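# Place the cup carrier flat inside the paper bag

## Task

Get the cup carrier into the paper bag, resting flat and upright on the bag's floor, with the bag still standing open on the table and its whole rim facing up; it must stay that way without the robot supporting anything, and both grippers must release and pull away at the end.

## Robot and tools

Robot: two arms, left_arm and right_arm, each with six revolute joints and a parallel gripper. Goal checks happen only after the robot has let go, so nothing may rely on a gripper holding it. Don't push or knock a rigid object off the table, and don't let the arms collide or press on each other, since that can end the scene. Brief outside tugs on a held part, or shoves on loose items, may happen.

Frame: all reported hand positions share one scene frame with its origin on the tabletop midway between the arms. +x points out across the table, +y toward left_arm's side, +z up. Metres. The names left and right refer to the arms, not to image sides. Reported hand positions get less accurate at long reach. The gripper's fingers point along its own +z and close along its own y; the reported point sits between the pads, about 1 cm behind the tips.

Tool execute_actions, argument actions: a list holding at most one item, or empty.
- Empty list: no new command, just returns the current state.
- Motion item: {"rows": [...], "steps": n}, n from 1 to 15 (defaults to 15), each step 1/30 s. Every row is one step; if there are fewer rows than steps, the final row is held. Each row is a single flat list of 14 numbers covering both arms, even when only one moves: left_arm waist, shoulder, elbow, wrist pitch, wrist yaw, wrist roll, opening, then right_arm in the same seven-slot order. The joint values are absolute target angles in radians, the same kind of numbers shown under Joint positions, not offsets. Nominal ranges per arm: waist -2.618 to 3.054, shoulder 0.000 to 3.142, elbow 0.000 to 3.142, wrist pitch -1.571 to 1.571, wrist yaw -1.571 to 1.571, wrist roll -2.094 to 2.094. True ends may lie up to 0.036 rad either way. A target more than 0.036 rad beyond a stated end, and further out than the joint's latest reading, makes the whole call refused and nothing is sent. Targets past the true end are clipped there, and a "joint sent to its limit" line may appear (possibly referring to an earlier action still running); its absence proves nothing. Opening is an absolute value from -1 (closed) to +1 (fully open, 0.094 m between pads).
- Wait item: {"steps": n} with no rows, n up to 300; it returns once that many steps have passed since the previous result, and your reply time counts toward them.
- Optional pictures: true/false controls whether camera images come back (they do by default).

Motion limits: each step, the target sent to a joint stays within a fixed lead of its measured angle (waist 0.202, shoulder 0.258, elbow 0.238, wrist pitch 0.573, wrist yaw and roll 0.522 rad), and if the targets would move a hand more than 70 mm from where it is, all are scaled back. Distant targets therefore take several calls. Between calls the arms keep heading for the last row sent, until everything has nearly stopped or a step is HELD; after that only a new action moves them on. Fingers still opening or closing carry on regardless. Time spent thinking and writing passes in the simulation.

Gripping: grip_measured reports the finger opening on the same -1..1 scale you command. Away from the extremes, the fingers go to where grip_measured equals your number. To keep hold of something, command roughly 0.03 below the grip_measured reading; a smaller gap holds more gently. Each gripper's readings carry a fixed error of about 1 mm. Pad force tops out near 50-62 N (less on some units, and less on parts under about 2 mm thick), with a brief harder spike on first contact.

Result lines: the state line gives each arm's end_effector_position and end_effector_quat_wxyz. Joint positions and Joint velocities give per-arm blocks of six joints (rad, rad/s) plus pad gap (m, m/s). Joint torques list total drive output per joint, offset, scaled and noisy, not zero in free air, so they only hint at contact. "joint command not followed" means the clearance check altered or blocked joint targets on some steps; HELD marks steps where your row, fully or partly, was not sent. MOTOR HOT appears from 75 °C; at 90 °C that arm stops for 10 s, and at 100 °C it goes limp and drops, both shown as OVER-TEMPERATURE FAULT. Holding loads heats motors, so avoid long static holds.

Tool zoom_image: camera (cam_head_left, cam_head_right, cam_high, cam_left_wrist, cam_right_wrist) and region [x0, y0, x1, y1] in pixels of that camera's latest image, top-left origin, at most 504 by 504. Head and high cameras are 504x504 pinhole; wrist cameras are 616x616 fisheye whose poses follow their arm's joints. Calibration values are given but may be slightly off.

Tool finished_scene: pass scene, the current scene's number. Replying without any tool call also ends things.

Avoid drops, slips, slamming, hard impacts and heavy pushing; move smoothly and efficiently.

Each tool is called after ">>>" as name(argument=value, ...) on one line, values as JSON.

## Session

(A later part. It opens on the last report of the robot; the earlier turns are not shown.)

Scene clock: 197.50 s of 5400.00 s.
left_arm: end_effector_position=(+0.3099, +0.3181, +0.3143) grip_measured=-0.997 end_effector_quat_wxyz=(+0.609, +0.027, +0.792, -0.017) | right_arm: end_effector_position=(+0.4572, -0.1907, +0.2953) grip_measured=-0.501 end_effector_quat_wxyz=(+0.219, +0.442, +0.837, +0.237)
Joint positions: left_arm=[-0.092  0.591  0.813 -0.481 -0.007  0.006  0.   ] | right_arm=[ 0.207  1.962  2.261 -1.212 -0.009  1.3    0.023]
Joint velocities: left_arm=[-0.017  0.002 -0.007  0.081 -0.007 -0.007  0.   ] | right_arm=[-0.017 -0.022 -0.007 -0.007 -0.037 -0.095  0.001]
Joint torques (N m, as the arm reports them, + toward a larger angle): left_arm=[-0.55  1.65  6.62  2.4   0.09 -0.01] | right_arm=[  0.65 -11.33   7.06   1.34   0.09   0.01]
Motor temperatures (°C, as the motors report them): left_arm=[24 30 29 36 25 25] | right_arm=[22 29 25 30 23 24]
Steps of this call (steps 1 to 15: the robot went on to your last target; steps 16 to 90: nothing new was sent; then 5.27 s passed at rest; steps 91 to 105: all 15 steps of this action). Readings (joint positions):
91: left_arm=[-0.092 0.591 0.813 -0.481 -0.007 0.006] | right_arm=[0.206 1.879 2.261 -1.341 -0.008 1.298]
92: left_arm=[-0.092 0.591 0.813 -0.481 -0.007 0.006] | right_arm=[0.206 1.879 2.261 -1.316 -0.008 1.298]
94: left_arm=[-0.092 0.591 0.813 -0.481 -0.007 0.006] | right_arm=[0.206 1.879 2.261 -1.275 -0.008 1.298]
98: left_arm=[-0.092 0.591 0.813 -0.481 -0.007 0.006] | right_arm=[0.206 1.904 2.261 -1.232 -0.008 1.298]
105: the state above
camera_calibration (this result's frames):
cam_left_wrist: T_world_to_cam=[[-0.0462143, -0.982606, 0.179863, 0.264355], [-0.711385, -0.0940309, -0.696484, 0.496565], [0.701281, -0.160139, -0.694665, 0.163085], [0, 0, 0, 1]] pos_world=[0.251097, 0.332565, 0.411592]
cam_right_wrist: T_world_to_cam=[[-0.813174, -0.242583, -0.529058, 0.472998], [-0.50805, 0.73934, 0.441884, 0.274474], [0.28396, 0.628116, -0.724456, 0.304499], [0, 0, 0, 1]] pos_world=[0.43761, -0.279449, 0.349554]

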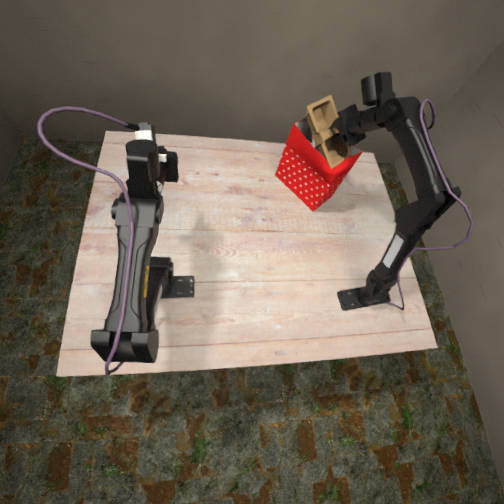

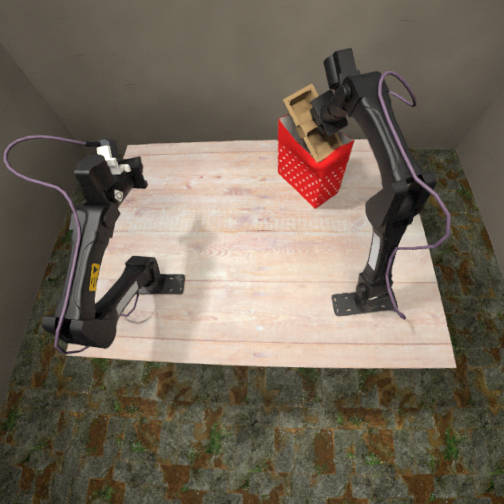

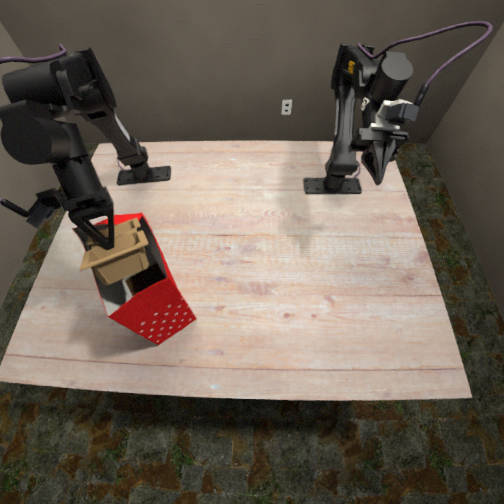

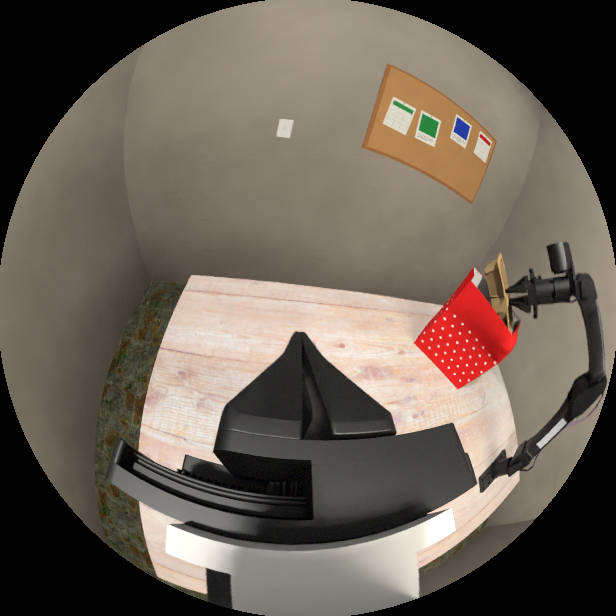

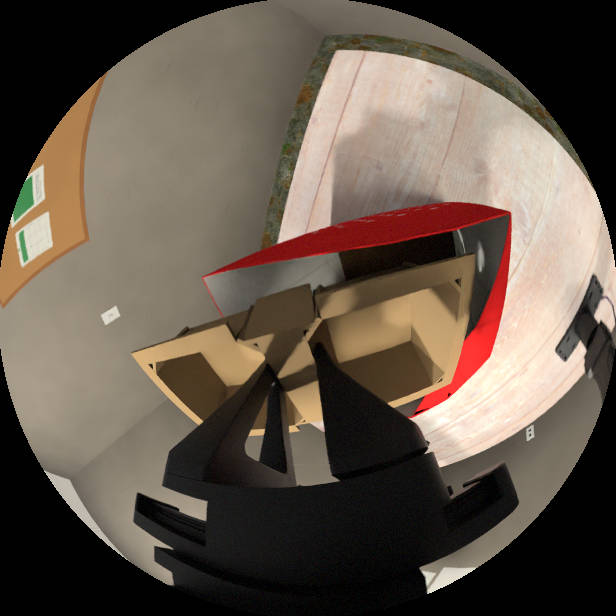

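>>> execute_actions(actions=[{"rows":[[-0.1,0.6,0.8,-0.5,0,0,-1,0.2,1.93,2.23,-1.22,0,1.3,-0.54],[-0.1,0.6,0.8,-0.5,0,0,-1,0.2,1.92,2.21,-1.24,0,1.3,-0.54],[-0.1,0.6,0.8,-0.5,0,0,-1,0.2,1.91,2.19,-1.25,0,1.3,-0.54],[-0.1,0.6,0.8,-0.5,0,0,-1,0.2,1.9,2.17,-1.26,0,1.3,-0.54],[-0.1,0.6,0.8,-0.5,0,0,-1,0.2,1.9,2.15,-1.27,0,1.3,-0.54],[-0.1,0.6,0.8,-0.5,0,0,-1,0.2,1.9,2.13,-1.27,0,1.3,-0.54]]}])

Scene clock: 204.07 s of 5400.00 s.
left_arm: end_effector_position=(+0.3099, +0.3181, +0.3143) grip_measured=-0.997 end_effector_quat_wxyz=(+0.609, +0.027, +0.792, -0.017) | right_arm: end_effector_position=(+0.4321, -0.1992, +0.2686) grip_measured=-0.501 end_effector_quat_wxyz=(+0.182, +0.450, +0.851, +0.198)
Joint positions: left_arm=[-0.092  0.591  0.813 -0.481 -0.007  0.006  0.   ] | right_arm=[ 0.207  1.913  2.142 -1.254 -0.008  1.3    0.023]
Joint velocities: left_arm=[-0.012 -0.012 -0.002  0.007 -0.037  0.022  0.   ] | right_arm=[-0.007  0.007  0.002  0.022 -0.125 -0.007 -0.001]
Joint torques (N m, as the arm reports them, + toward a larger angle): left_arm=[-0.58  1.64  6.64  2.41  0.09 -0.03] | right_arm=[ -0.67 -11.31   5.44   0.94   0.12  -0.01]
Motor temperatures (°C, as the motors report them): left_arm=[24 30 29 36 25 25] | right_arm=[22 30 25 30 23 24]
Steps of this call (steps 1 to 15: the robot went on to your last target; steps 16 to 90: nothing new was sent; then 3.07 s passed at rest; steps 91 to 105: all 15 steps of this action). Readings (joint positions):
91: left_arm=[-0.092 0.591 0.813 -0.481 -0.007 0.006] | right_arm=[0.207 1.960 2.258 -1.210 -0.009 1.300]
92: left_arm=[-0.092 0.591 0.813 -0.481 -0.007 0.006] | right_arm=[0.207 1.955 2.249 -1.210 -0.009 1.300]
94: left_arm=[-0.092 0.591 0.813 -0.481 -0.007 0.006] | right_arm=[0.207 1.937 2.218 -1.212 -0.009 1.300]
98: left_arm=[-0.092 0.591 0.813 -0.481 -0.007 0.006] | right_arm=[0.207 1.913 2.160 -1.236 -0.009 1.300]
105: the state above
camera_calibration (this result's frames):
cam_left_wrist: T_world_to_cam=[[-0.0462143, -0.982606, 0.179863, 0.264355], [-0.711385, -0.0940309, -0.696484, 0.496565], [0.701281, -0.160139, -0.694665, 0.163085], [0, 0, 0, 1]] pos_world=[0.251097, 0.332565, 0.411592]
cam_right_wrist: T_world_to_cam=[[-0.86441, -0.25977, -0.430483, 0.428594], [-0.45944, 0.755886, 0.466425, 0.255536], [0.204233, 0.600963, -0.772743, 0.339602], [0, 0, 0, 1]] pos_world=[0.418526, -0.285909, 0.327739]

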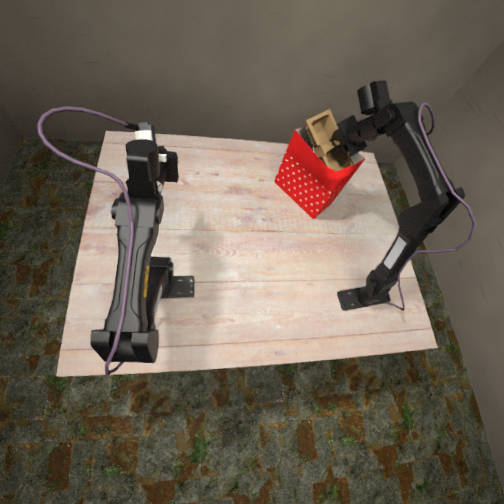

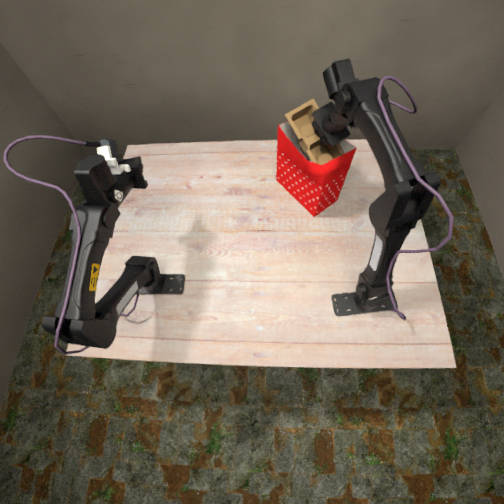

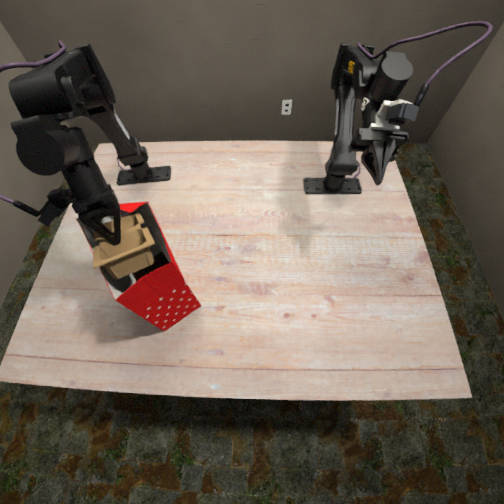

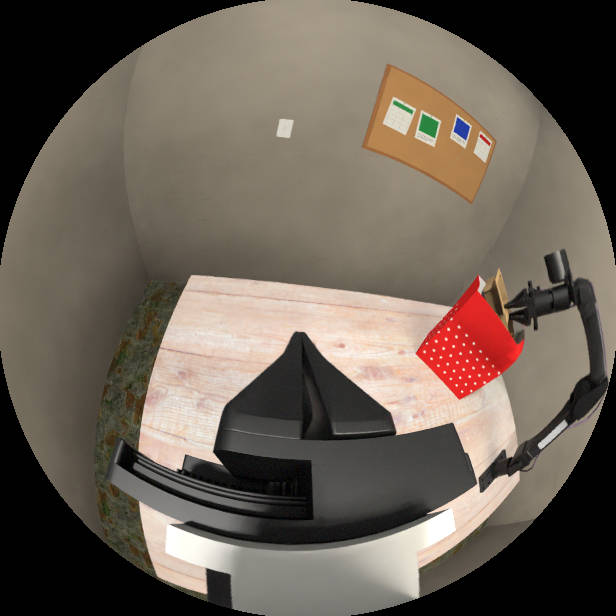

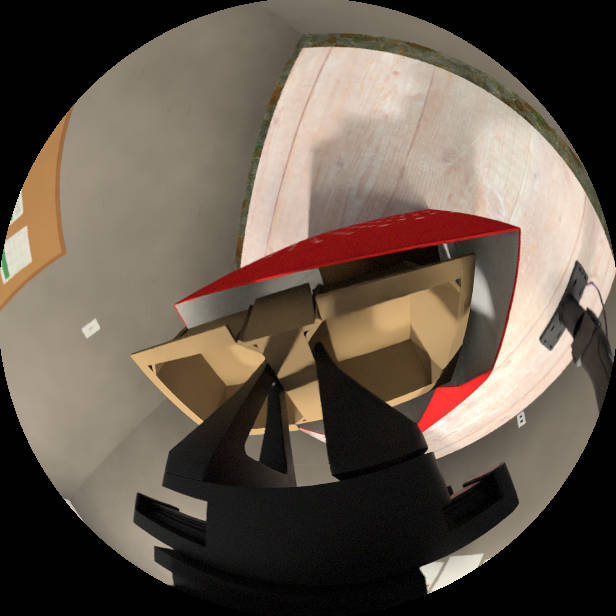

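>>> execute_actions(actions=[{"rows":[[-0.1,0.6,0.8,-0.5,0,0,-1,0.2,1.87,2.11,-1.27,0,1.3,-0.54],[-0.1,0.6,0.8,-0.5,0,0,-1,0.2,1.87,2.11,-1.27,0,1.3,-0.54],[-0.1,0.6,0.8,-0.5,0,0,-1,0.2,1.87,2.09,-1.27,0,1.3,-0.54],[-0.1,0.6,0.8,-0.5,0,0,-1,0.2,1.87,2.07,-1.27,0,1.3,-0.54],[-0.1,0.6,0.8,-0.5,0,0,-1,0.2,1.88,2.05,-1.27,0,1.3,-0.54],[-0.1,0.6,0.8,-0.5,0,0,-1,0.2,1.89,2.03,-1.27,0,1.3,-0.54],[-0.1,0.6,0.8,-0.5,0,0,-1,0.2,1.9,2.01,-1.27,0,1.3,-0.54],[-0.1,0.6,0.8,-0.5,0,0,-1,0.2,1.91,1.99,-1.27,0,1.3,-0.54]]}])

Scene clock: 212.50 s of 5400.00 s.
left_arm: end_effector_position=(+0.3099, +0.3181, +0.3143) grip_measured=-0.997 end_effector_quat_wxyz=(+0.609, +0.027, +0.792, -0.017) | right_arm: end_effector_position=(+0.4142, -0.2052, +0.2133) grip_measured=-0.501 end_effector_quat_wxyz=(+0.127, +0.459, +0.868, +0.140)
Joint positions: left_arm=[-0.092  0.591  0.813 -0.481 -0.007  0.006  0.   ] | right_arm=[ 0.207  1.924  1.996 -1.262 -0.008  1.3    0.023]
Joint velocities: left_arm=[ 0.007  0.007 -0.007  0.022 -0.081 -0.081 -0.   ] | right_arm=[-0.017 -0.002 -0.017 -0.007 -0.022  0.022  0.   ]
Joint torques (N m, as the arm reports them, + toward a larger angle): left_arm=[-0.59  1.63  6.67  2.4   0.09 -0.02] | right_arm=[ -0.61 -11.66   6.26   0.78   0.09  -0.04]
Motor temperatures (°C, as the motors report them): left_arm=[24 30 29 36 25 24] | right_arm=[22 30 25 29 23 24]
Steps of this call (steps 1 to 15: the robot went on to your last target; steps 16 to 90: nothing new was sent; then 4.93 s passed at rest; steps 91 to 105: all 15 steps of this action). Readings (joint positions):
91: left_arm=[-0.092 0.591 0.813 -0.481 -0.007 0.006] | right_arm=[0.207 1.910 2.137 -1.254 -0.008 1.300]
92: left_arm=[-0.092 0.591 0.813 -0.481 -0.007 0.006] | right_arm=[0.207 1.906 2.131 -1.255 -0.008 1.300]
94: left_arm=[-0.092 0.591 0.813 -0.481 -0.007 0.006] | right_arm=[0.207 1.895 2.111 -1.256 -0.008 1.300]
98: left_arm=[-0.092 0.591 0.813 -0.481 -0.007 0.006] | right_arm=[0.207 1.889 2.047 -1.256 -0.008 1.300]
105: the state above
camera_calibration (this result's frames):
cam_left_wrist: T_world_to_cam=[[-0.0462143, -0.982606, 0.179863, 0.264355], [-0.711385, -0.0940309, -0.696484, 0.496565], [0.701281, -0.160139, -0.694665, 0.163085], [0, 0, 0, 1]] pos_world=[0.251097, 0.332565, 0.411592]
cam_right_wrist: T_world_to_cam=[[-0.919363, -0.278247, -0.27812, 0.374307], [-0.385124, 0.780873, 0.49185, 0.24658], [0.0803206, 0.5593, -0.825065, 0.358068], [0, 0, 0, 1]] pos_world=[0.410327, -0.288665, 0.278251]

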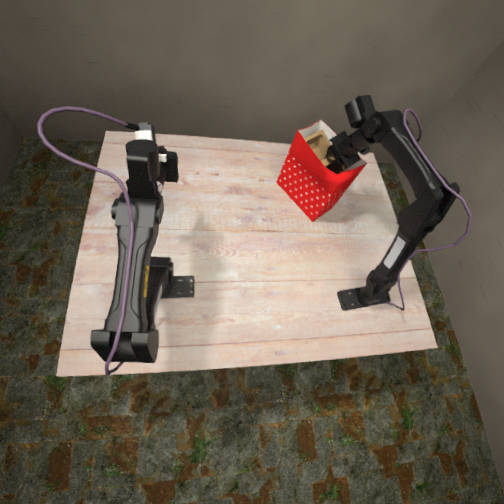

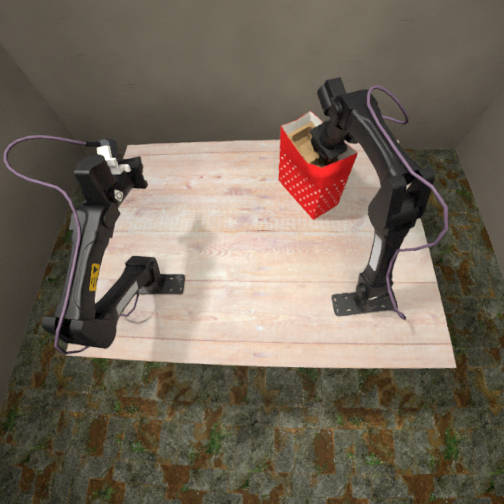

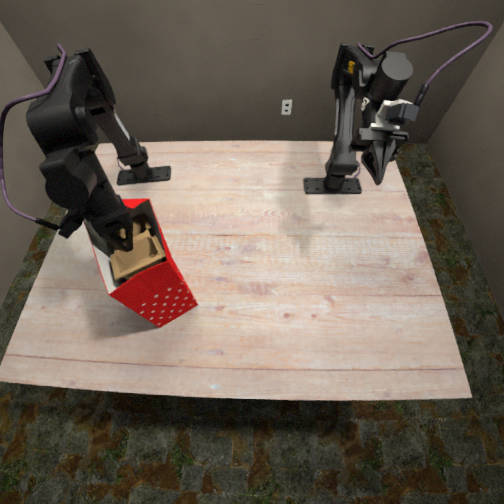

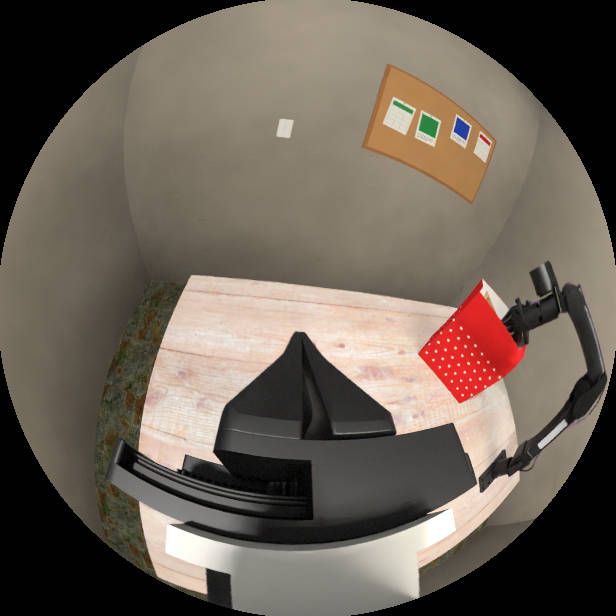

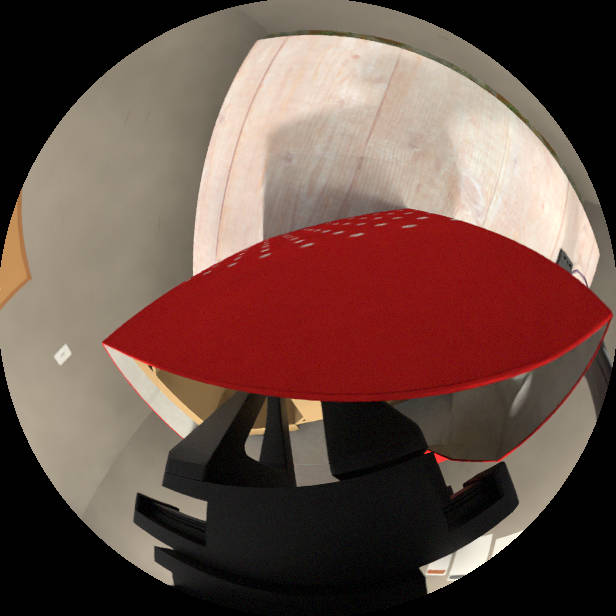

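>>> execute_actions(actions=[{"rows":[[-0.1,0.6,0.8,-0.5,0,0,-1,0.2,1.94,2.02,-1.31,0,1.3,-0.54],[-0.1,0.6,0.8,-0.5,0,0,-1,0.2,1.96,2.04,-1.34,0,1.3,-0.54],[-0.1,0.6,0.8,-0.5,0,0,-1,0.2,1.98,2.05,-1.36,0,1.3,-0.54],[-0.1,0.6,0.8,-0.5,0,0,-1,0.2,2.0,2.06,-1.38,0,1.3,-0.54],[-0.1,0.6,0.8,-0.5,0,0,-1,0.2,2.02,2.07,-1.40,0,1.3,-0.54],[-0.1,0.6,0.8,-0.5,0,0,-1,0.2,2.04,2.08,-1.42,0,1.3,-0.54],[-0.1,0.6,0.8,-0.5,0,0,-1,0.2,2.06,2.09,-1.44,0,1.3,-0.54],[-0.1,0.6,0.8,-0.5,0,0,-1,0.2,2.08,2.1,-1.46,0,1.3,-0.54]]}], pictures=false)

>>> execute_actions(actions=[{"rows":[[-0.1,0.6,0.8,-0.5,0,0,-1,0.2,2.08,2.1,-1.46,0,1.3,-0.1]]}], pictures=false)

>>> execute_actions(actions=[{"rows":[[-0.1,0.6,0.8,-0.5,0,0,-1,0.2,2.0,2.25,-1.46,0,1.3,-0.1],[-0.1,0.6,0.8,-0.5,0,0,-1,0.2,2.0,2.25,-1.46,0,1.3,-0.1],[-0.1,0.6,0.8,-0.5,0,0,-1,0.2,2.0,2.25,-1.46,0,1.3,-0.1],[-0.1,0.6,0.8,-0.5,0,0,-1,0.2,1.95,2.4,-1.46,0,1.3,-0.1],[-0.1,0.6,0.8,-0.5,0,0,-1,0.2,1.95,2.4,-1.46,0,1.3,-0.1],[-0.1,0.6,0.8,-0.5,0,0,-1,0.2,1.95,2.4,-1.46,0,1.3,-0.1],[-0.1,0.6,0.8,-0.5,0,0,-1,0.2,1.9,2.7,-1.46,0,1.3,-0.1]]}], pictures=false)

>>> execute_actions(actions=[{"rows":[[-0.1,0.6,0.8,-0.5,0,0,-1,0.2,1.7,2.75,-1.46,0,1.3,-0.1]]}])

Scene clock: 230.07 s of 5400.00 s.
left_arm: end_effector_position=(+0.3099, +0.3181, +0.3143) grip_measured=-0.997 end_effector_quat_wxyz=(+0.609, +0.027, +0.792, -0.017) | right_arm: end_effector_position=(+0.4000, -0.2100, +0.1516) grip_measured=-0.501 end_effector_quat_wxyz=(+0.037, +0.468, +0.882, +0.045)
Joint positions: left_arm=[-0.092  0.591  0.813 -0.481 -0.007  0.006  0.   ] | right_arm=[ 0.207  2.098  2.065 -1.42  -0.008  1.3    0.023]
Joint velocities: left_arm=[ 0.012 -0.007  0.012  0.037 -0.051 -0.022 -0.   ] | right_arm=[ 0.007 -0.017 -0.007 -0.154  0.037  0.037 -0.001]
Joint torques (N m, as the arm reports them, + toward a larger angle): left_arm=[-0.59  1.68  6.68  2.4   0.09 -0.02] | right_arm=[ -0.53 -13.16   9.2    0.11   0.08  -0.07]
Motor temperatures (°C, as the motors report them): left_arm=[24 30 29 37 25 24] | right_arm=[22 31 25 29 23 24]
Steps of this call (steps 1 to 15: the robot went on to your last target; steps 16 to 90: nothing new was sent; then 14.07 s passed at rest; steps 91 to 105: all 15 steps of this action). Readings (joint positions):
91: left_arm=[-0.092 0.591 0.813 -0.481 -0.007 0.006] | right_arm=[0.207 1.925 1.996 -1.264 -0.008 1.300]
92: left_arm=[-0.092 0.591 0.813 -0.481 -0.007 0.006] | right_arm=[0.207 1.929 2.001 -1.274 -0.008 1.300]
94: left_arm=[-0.092 0.591 0.813 -0.481 -0.007 0.006] | right_arm=[0.207 1.952 2.020 -1.302 -0.008 1.300]
98: left_arm=[-0.092 0.591 0.813 -0.481 -0.007 0.006] | right_arm=[0.207 2.033 2.060 -1.362 -0.008 1.300]
105: the state above

Scene clock: 230.57 s of 5400.00 s.
left_arm: end_effector_position=(+0.3099, +0.3181, +0.3143) grip_measured=-0.997 end_effector_quat_wxyz=(+0.609, +0.027, +0.792, -0.017) | right_arm: end_effector_position=(+0.3957, -0.2115, +0.1517) grip_measured=-0.102 end_effector_quat_wxyz=(+0.032, +0.468, +0.882, +0.039)
Joint positions: left_arm=[-0.092  0.591  0.813 -0.481 -0.007  0.006  0.   ] | right_arm=[ 0.207  2.097  2.065 -1.438 -0.008  1.3    0.042]
Joint velocities: left_arm=[-0.002 -0.002  0.002  0.051  0.022 -0.051 -0.001] | right_arm=[ 0.002  0.002 -0.012 -0.007 -0.022  0.007  0.   ]
Joint torques (N m, as the arm reports them, + toward a larger angle): left_arm=[-0.56  1.66  6.65  2.4   0.09 -0.01] | right_arm=[ -0.76 -12.97   9.19   0.13   0.1   -0.04]
Motor temperatures (°C, as the motors report them): left_arm=[24 30 29 37 25 24] | right_arm=[22 31 26 29 23 24]
Steps of this call (steps 1 to 15: all 15 steps of this action). Readings (joint positions):
1: left_arm=[-0.092 0.591 0.813 -0.481 -0.007 0.006] | right_arm=[0.207 2.097 2.065 -1.423 -0.008 1.300]
2: left_arm=[-0.092 0.591 0.813 -0.481 -0.007 0.006] | right_arm=[0.207 2.097 2.065 -1.427 -0.008 1.300]
4: left_arm=[-0.092 0.591 0.813 -0.481 -0.007 0.006] | right_arm=[0.207 2.097 2.065 -1.432 -0.008 1.300]
8: left_arm=[-0.092 0.591 0.813 -0.481 -0.007 0.006] | right_arm=[0.207 2.097 2.065 -1.436 -0.008 1.300]
15: the state above

Scene clock: 231.07 s of 5400.00 s.
left_arm: end_effector_position=(+0.3099, +0.3181, +0.3143) grip_measured=-0.997 end_effector_quat_wxyz=(+0.609, +0.027, +0.792, -0.017) | right_arm: end_effector_position=(+0.4112, -0.2063, +0.4149) grip_measured=-0.102 end_effector_quat_wxyz=(+0.286, +0.424, +0.802, +0.307)
Joint positions: left_arm=[-0.092  0.591  0.813 -0.481 -0.007  0.006  0.   ] | right_arm=[ 0.207  1.917  2.652 -1.439 -0.008  1.3    0.042]
Joint velocities: left_arm=[-0.007  0.002 -0.007 -0.007  0.11   0.007 -0.   ] | right_arm=[-0.007 -0.525  0.706  0.022 -0.037  0.066 -0.001]
Joint torques (N m, as the arm reports them, + toward a larger angle): left_arm=[-0.59  1.67  6.67  2.41  0.09  0.  ] | right_arm=[-0.67 -6.97  5.07  1.26  0.08 -0.03]
Motor temperatures (°C, as the motors report them): left_arm=[24 30 29 37 25 24] | right_arm=[22 31 26 29 23 24]
Steps of this call (steps 1 to 15: all 15 steps of this action). Readings (joint positions):
1: left_arm=[-0.092 0.591 0.813 -0.481 -0.007 0.006] | right_arm=[0.207 2.096 2.084 -1.448 -0.008 1.300]
2: left_arm=[-0.092 0.591 0.813 -0.481 -0.007 0.006] | right_arm=[0.207 2.096 2.111 -1.451 -0.008 1.300]
4: left_arm=[-0.092 0.591 0.813 -0.481 -0.007 0.006] | right_arm=[0.207 2.076 2.177 -1.452 -0.008 1.300]
8: left_arm=[-0.092 0.591 0.813 -0.481 -0.007 0.006] | right_arm=[0.207 2.011 2.330 -1.449 -0.008 1.300]
15: the state above

Scene clock: 231.57 s of 5400.00 s.
left_arm: end_effector_position=(+0.3099, +0.3181, +0.3143) grip_measured=-0.997 end_effector_quat_wxyz=(+0.609, +0.027, +0.792, -0.017) | right_arm: end_effector_position=(+0.3221, -0.2363, +0.5343) grip_measured=-0.102 end_effector_quat_wxyz=(+0.386, +0.385, +0.730, +0.412)
Joint positions: left_arm=[-0.092  0.591  0.813 -0.481 -0.007  0.006  0.   ] | right_arm=[ 0.207  1.681  2.748 -1.438 -0.008  1.3    0.042]
Joint velocities: left_arm=[-0.017  0.002  0.007 -0.066 -0.022 -0.081 -0.001] | right_arm=[ 0.007  0.183 -0.017 -0.022  0.037 -0.037 -0.001]
Joint torques (N m, as the arm reports them, + toward a larger angle): left_arm=[-0.58  1.64  6.67  2.4   0.1  -0.02] | right_arm=[-0.61 -3.75  3.69  1.61  0.12  0.03]
Motor temperatures (°C, as the motors report them): left_arm=[24 30 29 37 25 24] | right_arm=[22 31 26 29 23 24]
Steps of this call (steps 1 to 15: all 15 steps of this action). Readings (joint positions):
1: left_arm=[-0.092 0.591 0.813 -0.481 -0.007 0.006] | right_arm=[0.207 1.889 2.665 -1.434 -0.008 1.300]
2: left_arm=[-0.092 0.591 0.813 -0.481 -0.007 0.006] | right_arm=[0.207 1.860 2.669 -1.435 -0.008 1.300]
4: left_arm=[-0.092 0.591 0.813 -0.481 -0.007 0.006] | right_arm=[0.207 1.799 2.686 -1.435 -0.008 1.300]
8: left_arm=[-0.092 0.591 0.813 -0.481 -0.007 0.006] | right_arm=[0.207 1.695 2.734 -1.435 -0.008 1.300]
15: the state above
camera_calibration (this result's frames):
cam_left_wrist: T_world_to_cam=[[-0.0462143, -0.982606, 0.179863, 0.264355], [-0.711385, -0.0940309, -0.696484, 0.496565], [0.701281, -0.160139, -0.694665, 0.163085], [0, 0, 0, 1]] pos_world=[0.251097, 0.332565, 0.411592]
cam_right_wrist: T_world_to_cam=[[-0.439222, -0.116728, -0.890763, 0.581065], [-0.690029, 0.678756, 0.251297, 0.28012], [0.575277, 0.725027, -0.37867, 0.288953], [0, 0, 0, 1]] pos_world=[0.282279, -0.331805, 0.556616]

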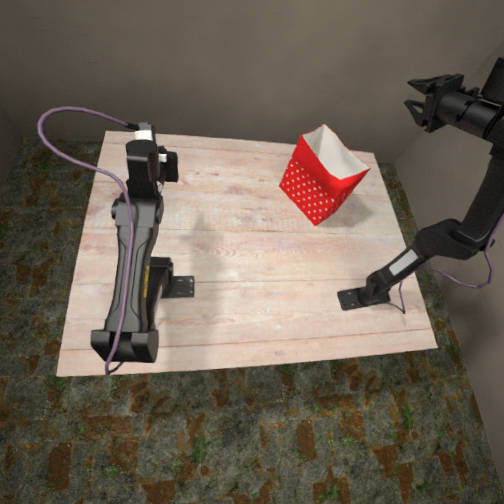

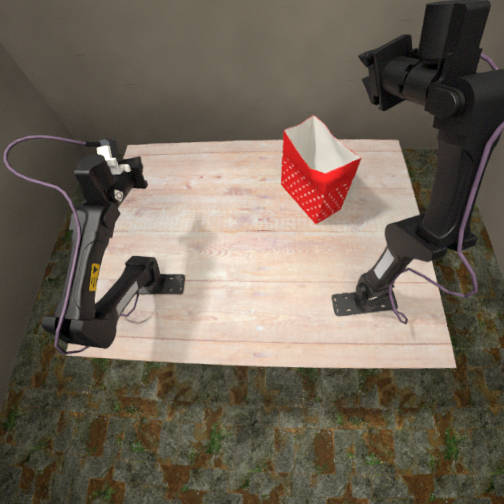

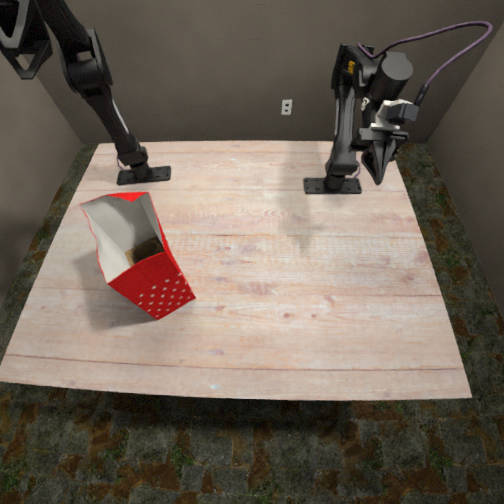

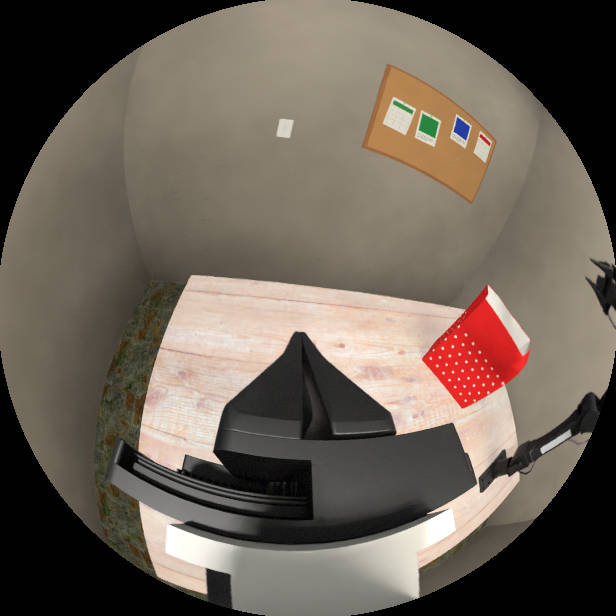

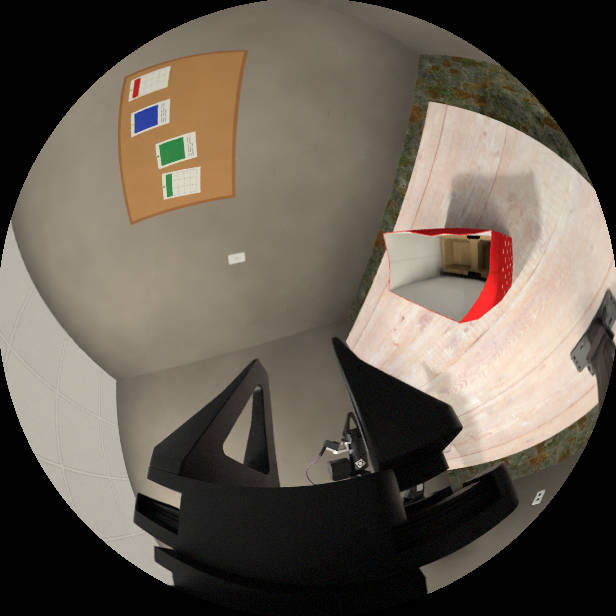

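>>> zoom_image(camera="cam_right_wrist", region=[370,210,530,340])

>>> zoom_image(camera="cam_high", region=[70,180,210,330])

Region (370, 210, 530, 340) of cam_right_wrist's 616x616 image, scaled by 3.150, with more detail than that image has; it fills the top 410 rows of this view, and the rest is white.

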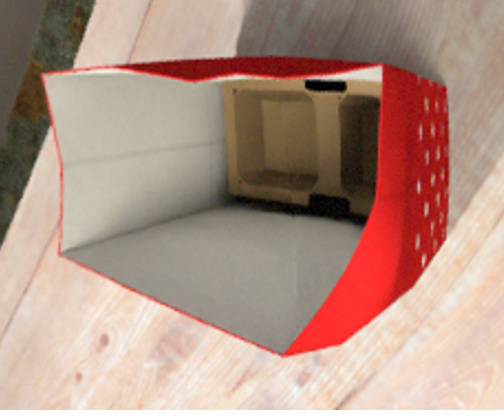

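Region (70, 180, 210, 330) of cam_high's 504x504 image, scaled by 3.360, with more detail than that image has; it fills the left 470 columns of this view, and the rest is white.

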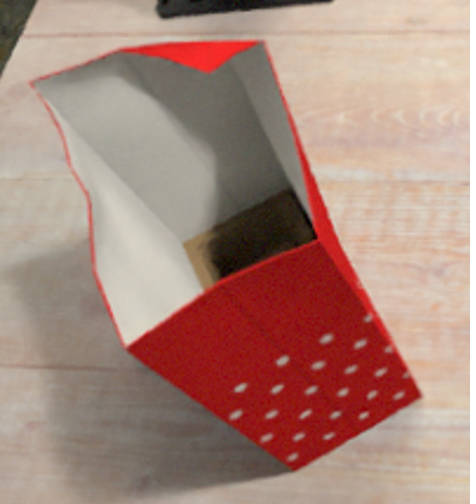

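>>> finished_scene(scene=2)

The scene is finished: the task was done.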